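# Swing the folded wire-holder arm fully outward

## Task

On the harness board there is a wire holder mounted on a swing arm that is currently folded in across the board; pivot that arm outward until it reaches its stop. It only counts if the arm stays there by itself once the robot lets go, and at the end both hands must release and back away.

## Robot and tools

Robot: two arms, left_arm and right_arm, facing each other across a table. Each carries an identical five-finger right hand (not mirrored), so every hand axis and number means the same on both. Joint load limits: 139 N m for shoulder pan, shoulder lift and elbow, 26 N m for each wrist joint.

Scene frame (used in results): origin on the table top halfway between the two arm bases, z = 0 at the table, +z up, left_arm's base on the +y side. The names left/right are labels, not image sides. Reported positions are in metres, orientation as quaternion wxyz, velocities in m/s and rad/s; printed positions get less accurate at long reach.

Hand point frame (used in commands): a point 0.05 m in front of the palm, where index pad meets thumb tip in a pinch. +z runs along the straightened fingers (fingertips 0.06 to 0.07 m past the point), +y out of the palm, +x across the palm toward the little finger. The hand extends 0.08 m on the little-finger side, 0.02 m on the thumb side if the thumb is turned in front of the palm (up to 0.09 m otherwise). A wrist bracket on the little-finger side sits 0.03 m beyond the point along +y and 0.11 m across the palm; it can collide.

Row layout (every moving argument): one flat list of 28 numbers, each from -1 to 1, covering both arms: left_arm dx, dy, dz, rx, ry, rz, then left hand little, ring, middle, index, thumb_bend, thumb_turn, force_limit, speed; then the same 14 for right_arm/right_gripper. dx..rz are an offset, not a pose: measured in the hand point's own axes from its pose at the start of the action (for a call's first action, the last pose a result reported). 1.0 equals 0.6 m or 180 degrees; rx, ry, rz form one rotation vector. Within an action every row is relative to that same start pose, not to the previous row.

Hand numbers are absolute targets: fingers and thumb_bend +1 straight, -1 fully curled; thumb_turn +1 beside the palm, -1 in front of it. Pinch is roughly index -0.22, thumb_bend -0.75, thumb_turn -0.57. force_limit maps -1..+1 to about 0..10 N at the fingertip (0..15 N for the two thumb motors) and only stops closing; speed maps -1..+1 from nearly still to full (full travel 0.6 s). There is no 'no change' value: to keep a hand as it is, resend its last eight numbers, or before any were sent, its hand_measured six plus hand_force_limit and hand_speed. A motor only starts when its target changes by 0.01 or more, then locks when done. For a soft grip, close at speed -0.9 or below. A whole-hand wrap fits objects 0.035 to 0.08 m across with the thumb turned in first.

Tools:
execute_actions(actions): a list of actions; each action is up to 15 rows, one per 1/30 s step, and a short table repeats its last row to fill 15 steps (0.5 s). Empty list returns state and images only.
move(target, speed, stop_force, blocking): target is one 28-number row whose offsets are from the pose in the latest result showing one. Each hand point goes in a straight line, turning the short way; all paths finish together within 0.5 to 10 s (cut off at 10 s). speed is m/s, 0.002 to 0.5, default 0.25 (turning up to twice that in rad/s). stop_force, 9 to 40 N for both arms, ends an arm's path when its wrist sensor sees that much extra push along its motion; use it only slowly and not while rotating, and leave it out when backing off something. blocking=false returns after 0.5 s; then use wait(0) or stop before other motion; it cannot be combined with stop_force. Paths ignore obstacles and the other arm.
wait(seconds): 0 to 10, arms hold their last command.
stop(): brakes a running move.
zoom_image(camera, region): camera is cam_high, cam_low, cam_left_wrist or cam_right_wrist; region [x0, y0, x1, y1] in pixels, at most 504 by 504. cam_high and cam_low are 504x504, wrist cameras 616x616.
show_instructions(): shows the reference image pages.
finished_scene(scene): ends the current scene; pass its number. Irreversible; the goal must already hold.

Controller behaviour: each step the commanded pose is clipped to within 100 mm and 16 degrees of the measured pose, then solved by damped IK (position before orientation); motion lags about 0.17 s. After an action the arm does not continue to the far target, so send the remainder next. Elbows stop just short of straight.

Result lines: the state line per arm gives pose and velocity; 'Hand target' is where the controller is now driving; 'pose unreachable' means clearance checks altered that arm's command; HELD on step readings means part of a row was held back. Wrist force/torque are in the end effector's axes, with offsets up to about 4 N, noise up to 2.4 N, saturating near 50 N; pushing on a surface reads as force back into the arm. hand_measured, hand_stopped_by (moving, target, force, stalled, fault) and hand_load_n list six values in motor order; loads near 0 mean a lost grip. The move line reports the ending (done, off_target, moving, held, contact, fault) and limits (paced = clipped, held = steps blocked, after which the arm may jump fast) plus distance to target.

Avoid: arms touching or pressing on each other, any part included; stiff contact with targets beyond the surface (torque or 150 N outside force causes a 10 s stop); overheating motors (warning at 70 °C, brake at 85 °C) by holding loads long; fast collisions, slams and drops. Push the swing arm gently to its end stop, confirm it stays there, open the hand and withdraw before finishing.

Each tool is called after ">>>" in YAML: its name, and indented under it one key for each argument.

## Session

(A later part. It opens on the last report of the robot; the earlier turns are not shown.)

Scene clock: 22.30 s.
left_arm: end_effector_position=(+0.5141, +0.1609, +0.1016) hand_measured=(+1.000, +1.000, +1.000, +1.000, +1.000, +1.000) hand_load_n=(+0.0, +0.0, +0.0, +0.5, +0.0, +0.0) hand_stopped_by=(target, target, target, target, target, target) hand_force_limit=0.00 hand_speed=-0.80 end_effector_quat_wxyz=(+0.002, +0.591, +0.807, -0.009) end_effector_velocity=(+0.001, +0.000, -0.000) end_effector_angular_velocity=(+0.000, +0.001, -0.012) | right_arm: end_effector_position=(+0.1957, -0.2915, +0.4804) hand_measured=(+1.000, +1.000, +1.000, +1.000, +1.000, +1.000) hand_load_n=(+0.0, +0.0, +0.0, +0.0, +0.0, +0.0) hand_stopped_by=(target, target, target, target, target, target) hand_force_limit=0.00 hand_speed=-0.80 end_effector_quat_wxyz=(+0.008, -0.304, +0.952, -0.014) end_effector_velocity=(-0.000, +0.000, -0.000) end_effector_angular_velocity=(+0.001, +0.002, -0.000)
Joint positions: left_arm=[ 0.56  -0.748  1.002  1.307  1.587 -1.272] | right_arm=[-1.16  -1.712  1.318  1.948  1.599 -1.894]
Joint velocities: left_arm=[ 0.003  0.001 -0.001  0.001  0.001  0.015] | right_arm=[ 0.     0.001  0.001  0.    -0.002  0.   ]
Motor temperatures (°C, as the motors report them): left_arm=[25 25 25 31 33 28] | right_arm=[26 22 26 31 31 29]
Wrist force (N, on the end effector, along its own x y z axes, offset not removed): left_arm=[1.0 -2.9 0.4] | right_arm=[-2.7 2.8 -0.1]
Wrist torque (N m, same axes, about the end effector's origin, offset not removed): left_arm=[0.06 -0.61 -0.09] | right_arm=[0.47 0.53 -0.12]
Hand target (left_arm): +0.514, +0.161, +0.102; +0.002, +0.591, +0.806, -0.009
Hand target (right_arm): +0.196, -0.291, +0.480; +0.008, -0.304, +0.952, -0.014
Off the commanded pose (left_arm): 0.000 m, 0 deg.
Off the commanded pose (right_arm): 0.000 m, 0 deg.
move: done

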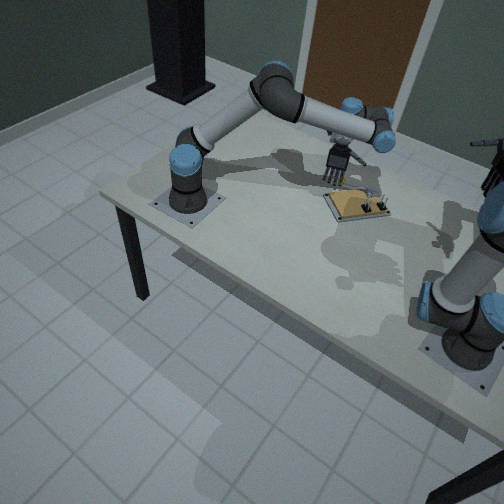

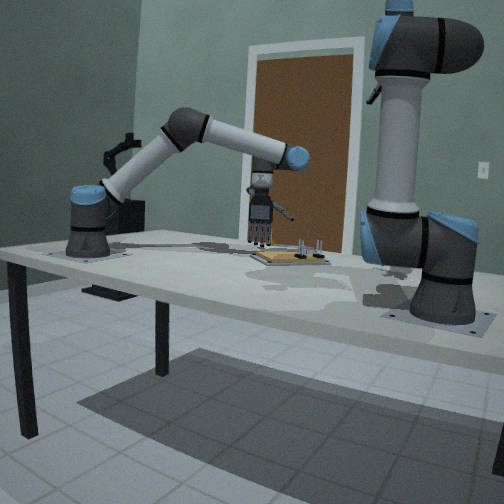

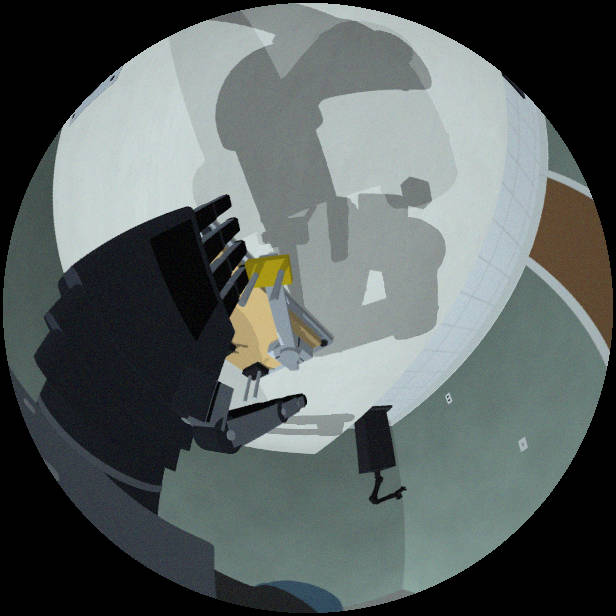

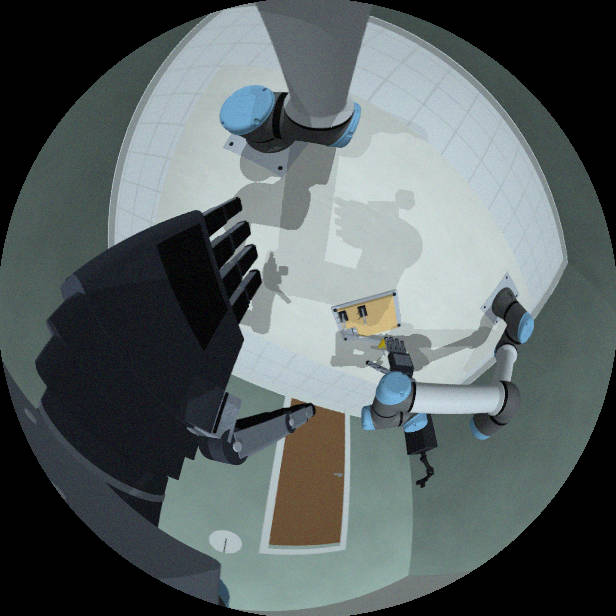

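>>> move:
  target: [-0.07,0.105,0,0,0,0.194,1,1,1,1,1,1,0,-0.8,0,0,0,0,0,0,1,1,1,1,1,1,0,-0.8]
  speed: 0.2

>>> zoom_image:
  camera: "cam_left_wrist"
  region: [200,190,400,390]

Scene clock: 25.57 s.
left_arm: end_effector_position=(+0.5866, +0.1400, +0.1013) hand_measured=(+1.000, +1.000, +1.000, +1.000, +1.000, +1.000) hand_load_n=(+0.0, +0.0, +0.0, +0.5, +0.0, +0.0) hand_stopped_by=(target, target, target, target, target, target) hand_force_limit=0.00 hand_speed=-0.80 end_effector_quat_wxyz=(+0.005, +0.805, +0.593, -0.008) end_effector_velocity=(+0.002, -0.000, +0.001) end_effector_angular_velocity=(+0.002, +0.003, -0.011) | right_arm: end_effector_position=(+0.1957, -0.2915, +0.4804) hand_measured=(+1.000, +1.000, +1.000, +1.000, +1.000, +1.000) hand_load_n=(+0.0, +0.0, +0.0, +0.0, +0.0, +0.0) hand_stopped_by=(target, target, target, target, target, target) hand_force_limit=0.00 hand_speed=-0.80 end_effector_quat_wxyz=(+0.008, -0.304, +0.952, -0.014) end_effector_velocity=(+0.000, -0.000, -0.000) end_effector_angular_velocity=(-0.002, -0.001, -0.000)
Joint positions: left_arm=[ 0.689 -0.55   0.634  1.479  1.588 -0.534] | right_arm=[-1.16  -1.712  1.318  1.948  1.599 -1.894]
Joint velocities: left_arm=[ 0.003  0.011 -0.023  0.015  0.002  0.014] | right_arm=[-0.     0.     0.    -0.001  0.002 -0.   ]
Motor temperatures (°C, as the motors report them): left_arm=[25 25 25 31 33 28] | right_arm=[26 22 26 31 31 29]
Wrist force (N, on the end effector, along its own x y z axes, offset not removed): left_arm=[1.6 -3.7 2.4] | right_arm=[-1.4 1.0 -0.8]
Wrist torque (N m, same axes, about the end effector's origin, offset not removed): left_arm=[-0.15 -0.48 -0.09] | right_arm=[0.07 0.35 -0.17]
Hand target (left_arm): +0.587, +0.140, +0.101; +0.005, +0.806, +0.592, -0.008
Hand target (right_arm): +0.196, -0.291, +0.480; +0.008, -0.304, +0.952, -0.014
Off the commanded pose (left_arm): 0.000 m, 0 deg.
Off the commanded pose (right_arm): 0.000 m, 0 deg.
move: done

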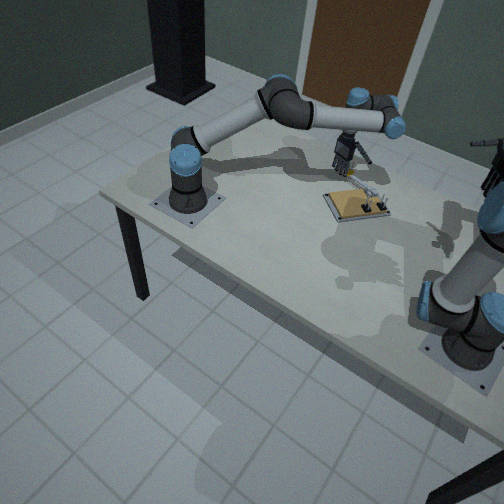

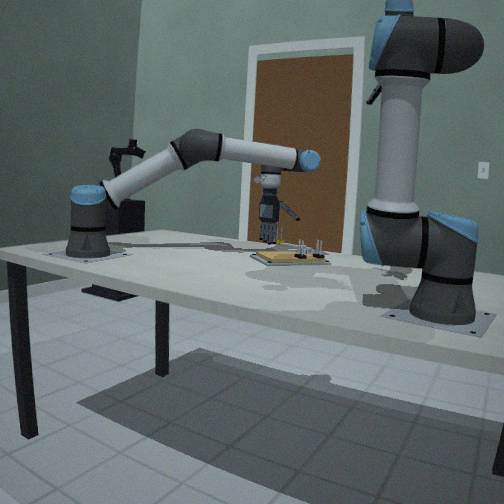

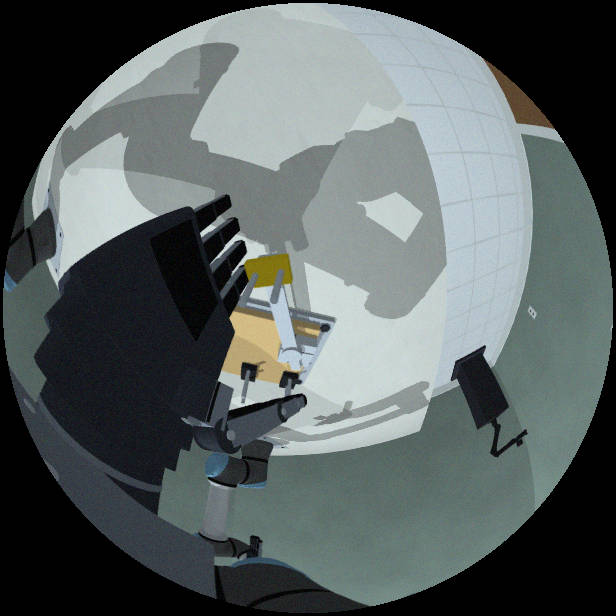

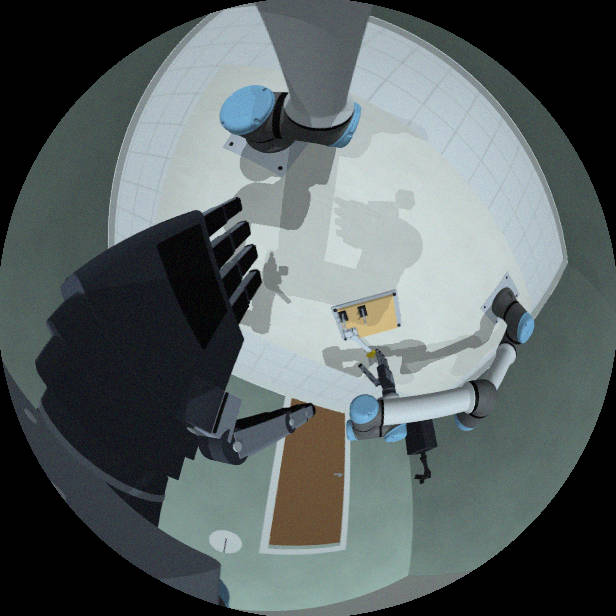

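Region (200, 190, 400, 390) of cam_left_wrist's 616x616 image, scaled by 2.520, with more detail than that image has.

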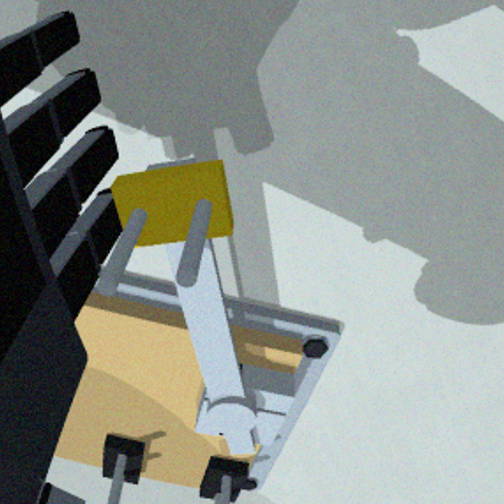

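>>> move:
  target: [-0.005,0.02,-0.017,-0.067,0,0,1,1,1,1,1,1,0,-0.8,0,0,0,0,0,0,1,1,1,1,1,1,0,-0.8]
  speed: 0.15

>>> move:
  target: [-0.02,0.078,0.015,0,0,0,1,1,1,1,1,1,0,-0.8,0,0,0,0,0,0,1,1,1,1,1,1,0,-0.8]
  speed: 0.02
  stop_force: 12

>>> zoom_image:
  camera: "cam_left_wrist"
  region: [200,190,400,390]

Scene clock: 50.90 s.
left_arm: end_effector_position=(+0.5972, +0.1338, +0.1115) hand_measured=(+1.000, +1.000, +1.000, +1.000, +1.000, +1.000) hand_load_n=(+0.0, +0.0, +0.0, +0.5, +0.0, +0.0) hand_stopped_by=(target, target, target, target, target, target) hand_force_limit=0.00 hand_speed=-0.80 end_effector_quat_wxyz=(+0.089, +0.800, +0.591, +0.054) end_effector_velocity=(+0.000, -0.001, +0.000) end_effector_angular_velocity=(-0.005, -0.014, -0.001) | right_arm: end_effector_position=(+0.1957, -0.2915, +0.4804) hand_measured=(+1.000, +1.000, +1.000, +1.000, +1.000, +1.000) hand_load_n=(+0.0, +0.0, +0.0, +0.0, +0.0, +0.0) hand_stopped_by=(target, target, target, target, target, target) hand_force_limit=0.00 hand_speed=-0.80 end_effector_quat_wxyz=(+0.008, -0.304, +0.952, -0.014) end_effector_velocity=(-0.000, -0.000, -0.000) end_effector_angular_velocity=(-0.001, +0.001, +0.001)
Joint positions: left_arm=[ 0.653 -0.684  0.862  1.208  1.475 -0.563] | right_arm=[-1.16  -1.712  1.318  1.948  1.599 -1.894]
Joint velocities: left_arm=[-0.003 -0.009  0.017 -0.021 -0.008 -0.001] | right_arm=[0.001 0.001 0.001 0.    0.001 0.   ]
Motor temperatures (°C, as the motors report them): left_arm=[25 25 25 31 33 28] | right_arm=[26 23 26 31 31 29]
Wrist force (N, on the end effector, along its own x y z axes, offset not removed): left_arm=[3.5 -4.3 -1.9] | right_arm=[1.9 0.7 0.4]
Wrist torque (N m, same axes, about the end effector's origin, offset not removed): left_arm=[0.07 -0.17 0.02] | right_arm=[0.16 -0.16 0.09]
Hand target (left_arm): +0.597, +0.134, +0.112; +0.089, +0.800, +0.591, +0.054
Hand target (right_arm): +0.196, -0.291, +0.480; +0.008, -0.304, +0.952, -0.014
Off the commanded pose (left_arm): 0.000 m, 0 deg.
Off the commanded pose (right_arm): 0.000 m, 0 deg.
move: done

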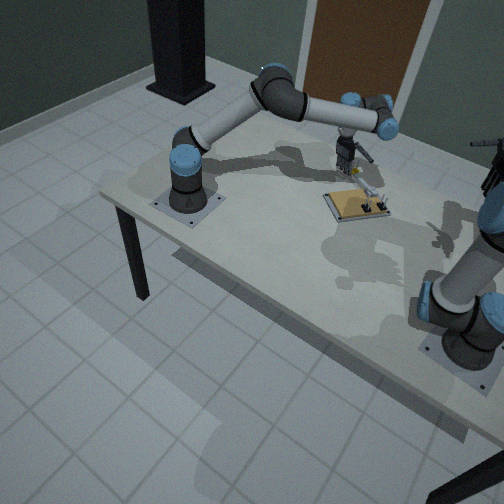

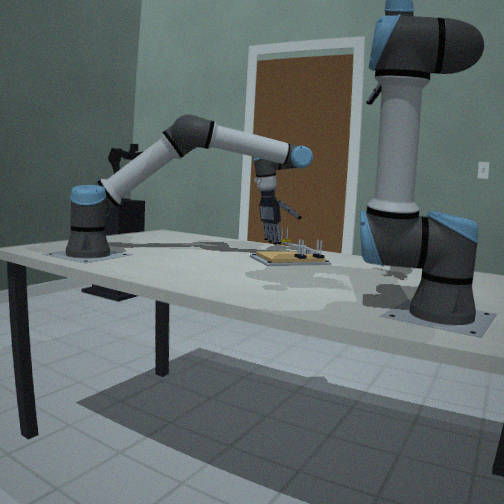

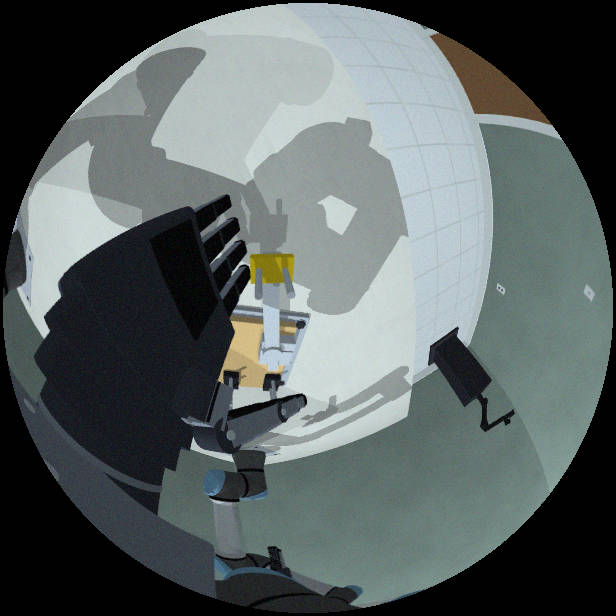

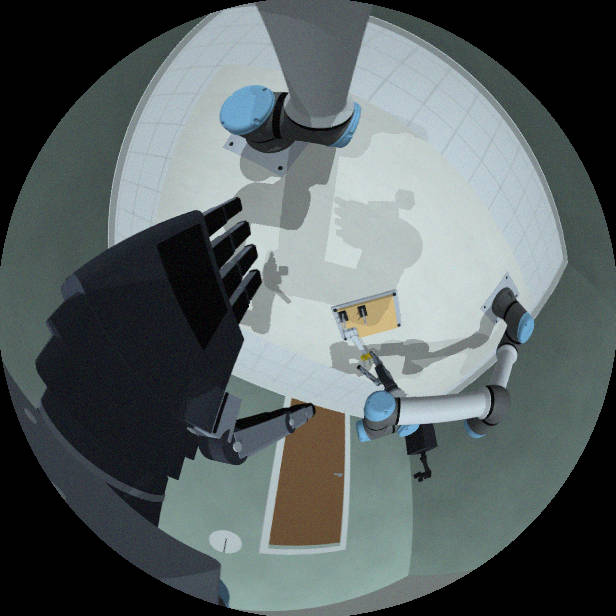

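Scene clock: 52.43 s.
left_arm: end_effector_position=(+0.6169, +0.1219, +0.1119) hand_measured=(+1.000, +1.000, +1.000, +1.000, +1.000, +1.000) hand_load_n=(+0.0, +0.0, +0.0, +2.5, +0.0, +0.0) hand_stopped_by=(target, target, target, target, target, target) hand_force_limit=0.00 hand_speed=-0.80 end_effector_quat_wxyz=(+0.089, +0.800, +0.591, +0.054) end_effector_velocity=(-0.005, +0.002, -0.000) end_effector_angular_velocity=(-0.001, -0.005, -0.001) | right_arm: end_effector_position=(+0.1957, -0.2915, +0.4804) hand_measured=(+1.000, +1.000, +1.000, +1.000, +1.000, +1.000) hand_load_n=(+0.0, +0.0, +0.0, +0.0, +0.0, +0.0) hand_stopped_by=(target, target, target, target, target, target) hand_force_limit=0.00 hand_speed=-0.80 end_effector_quat_wxyz=(+0.008, -0.304, +0.952, -0.014) end_effector_velocity=(+0.000, +0.000, -0.000) end_effector_angular_velocity=(+0.000, -0.002, +0.000)
Joint positions: left_arm=[ 0.665 -0.608  0.719  1.275  1.477 -0.552] | right_arm=[-1.16  -1.712  1.318  1.948  1.599 -1.894]
Joint velocities: left_arm=[-0.005 -0.022  0.043 -0.024 -0.004 -0.003] | right_arm=[ 0.    -0.    -0.    -0.001  0.    -0.   ]
Motor temperatures (°C, as the motors report them): left_arm=[25 25 25 31 33 28] | right_arm=[26 23 26 31 31 29]
Wrist force (N, on the end effector, along its own x y z axes, offset not removed): left_arm=[7.3 -21.5 -5.2] | right_arm=[-0.7 1.4 0.8]
Wrist torque (N m, same axes, about the end effector's origin, offset not removed): left_arm=[1.80 -0.17 0.48] | right_arm=[0.15 0.08 -0.12]
Hand target (left_arm): +0.616, +0.122, +0.112; +0.089, +0.800, +0.591, +0.054
Hand target (right_arm): +0.196, -0.291, +0.480; +0.008, -0.304, +0.952, -0.014
Off the commanded pose (left_arm): 0.026 m, 0 deg.
Off the commanded pose (right_arm): 0.000 m, 0 deg.
move: contact (left_arm)

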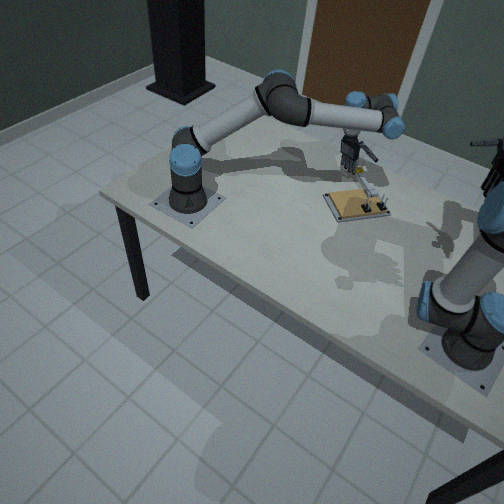

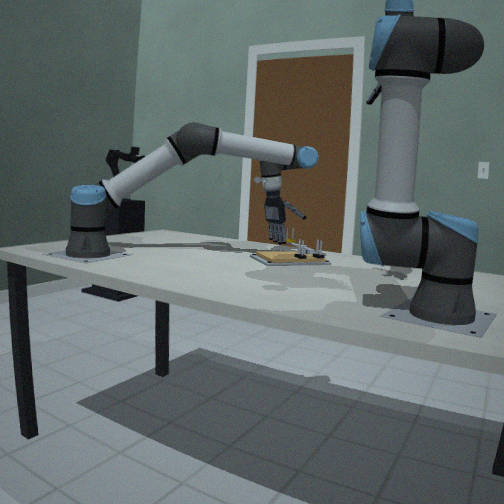

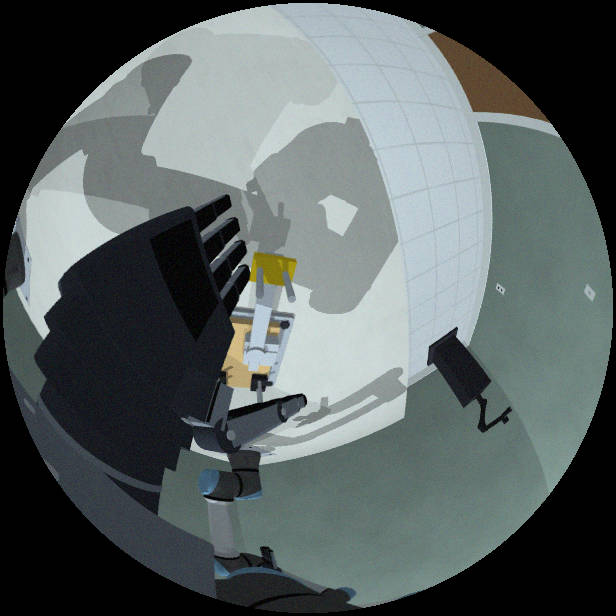

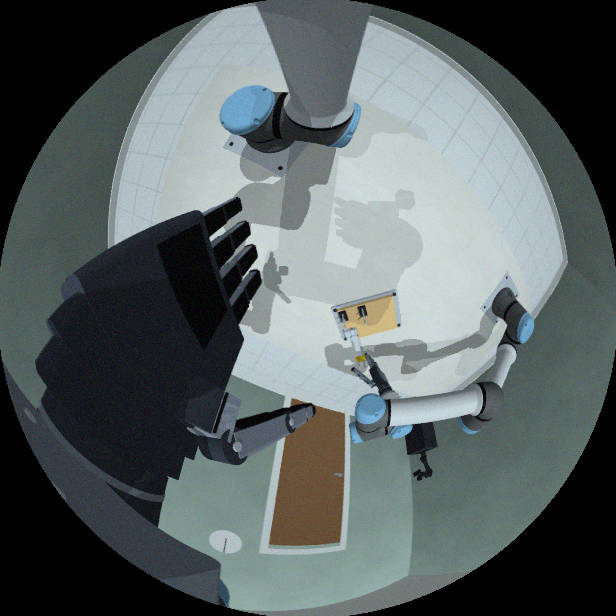

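Region (200, 190, 400, 390) of cam_left_wrist's 616x616 image, scaled by 2.520, with more detail than that image has.

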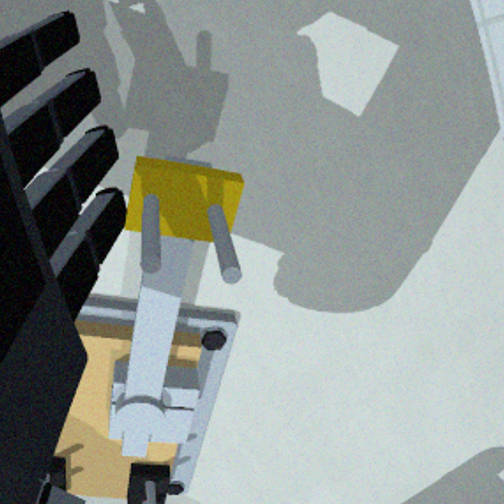

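>>> move:
  target: [0.08,-0.22,-0.28,0,0,0,1,1,1,1,1,1,0,-0.8,0,0,0,0,0,0,1,1,1,1,1,1,0,-0.8]

Scene clock: 54.83 s.
left_arm: end_effector_position=(+0.4757, +0.2189, +0.2479) hand_measured=(+1.000, +1.000, +1.000, +1.000, +1.000, +1.000) hand_load_n=(+0.0, +0.0, +0.0, +0.0, +0.0, +0.0) hand_stopped_by=(target, target, target, target, target, target) hand_force_limit=0.00 hand_speed=-0.80 end_effector_quat_wxyz=(+0.089, +0.800, +0.591, +0.054) end_effector_velocity=(-0.002, +0.001, +0.002) end_effector_angular_velocity=(-0.001, -0.001, -0.000) | right_arm: end_effector_position=(+0.1957, -0.2915, +0.4804) hand_measured=(+1.000, +1.000, +1.000, +1.000, +1.000, +1.000) hand_load_n=(+0.0, +0.0, +0.0, +0.0, +0.0, +0.0) hand_stopped_by=(target, target, target, target, target, target) hand_force_limit=0.00 hand_speed=-0.80 end_effector_quat_wxyz=(+0.008, -0.304, +0.952, -0.014) end_effector_velocity=(-0.000, -0.000, -0.000) end_effector_angular_velocity=(-0.000, +0.003, +0.001)
Joint positions: left_arm=[ 0.572 -1.149  1.284  1.259  1.46  -0.644] | right_arm=[-1.16  -1.712  1.318  1.948  1.599 -1.894]
Joint velocities: left_arm=[-0.001 -0.007  0.004  0.001 -0.001 -0.001] | right_arm=[-0.001  0.     0.002  0.    -0.001 -0.002]
Motor temperatures (°C, as the motors report them): left_arm=[25 25 25 31 33 28] | right_arm=[26 23 26 31 31 29]
Wrist force (N, on the end effector, along its own x y z axes, offset not removed): left_arm=[2.5 0.6 1.1] | right_arm=[-2.7 1.9 -2.9]
Wrist torque (N m, same axes, about the end effector's origin, offset not removed): left_arm=[-0.10 -0.34 -0.04] | right_arm=[0.51 0.51 -0.18]
Hand target (left_arm): +0.475, +0.219, +0.248; +0.089, +0.800, +0.591, +0.054
Hand target (right_arm): +0.196, -0.291, +0.480; +0.008, -0.304, +0.952, -0.014
Off the commanded pose (left_arm): 0.000 m, 0 deg.
Off the commanded pose (right_arm): 0.000 m, 0 deg.
move: done

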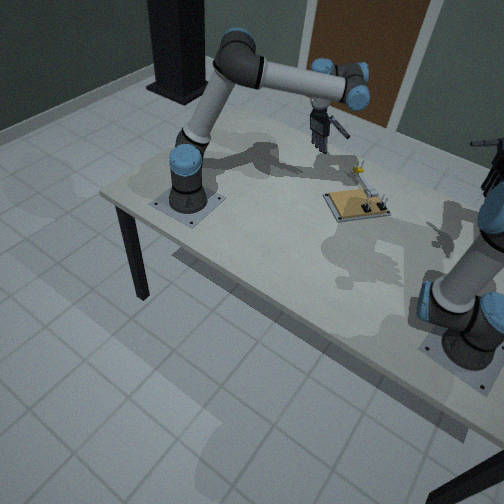

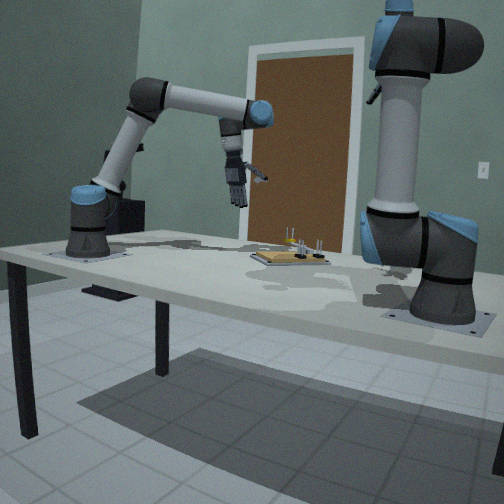

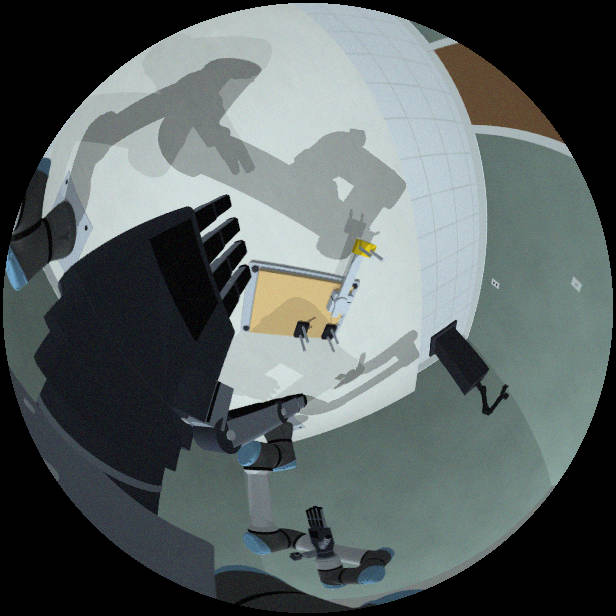

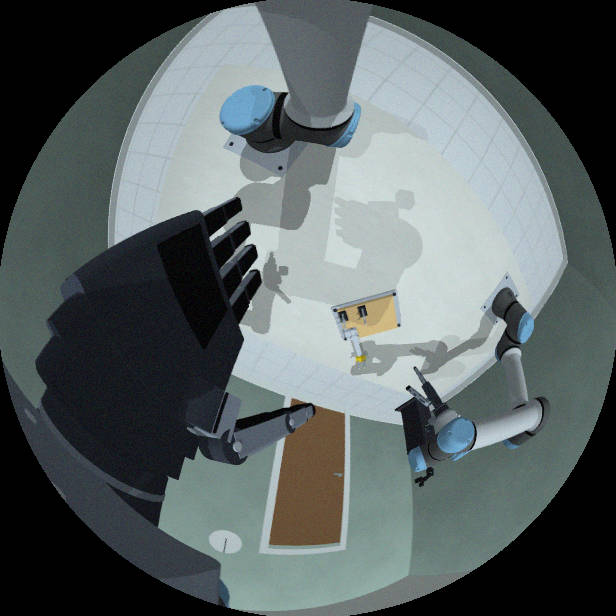

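>>> finished_scene:
  scene: 2

The scene is finished: the task was done.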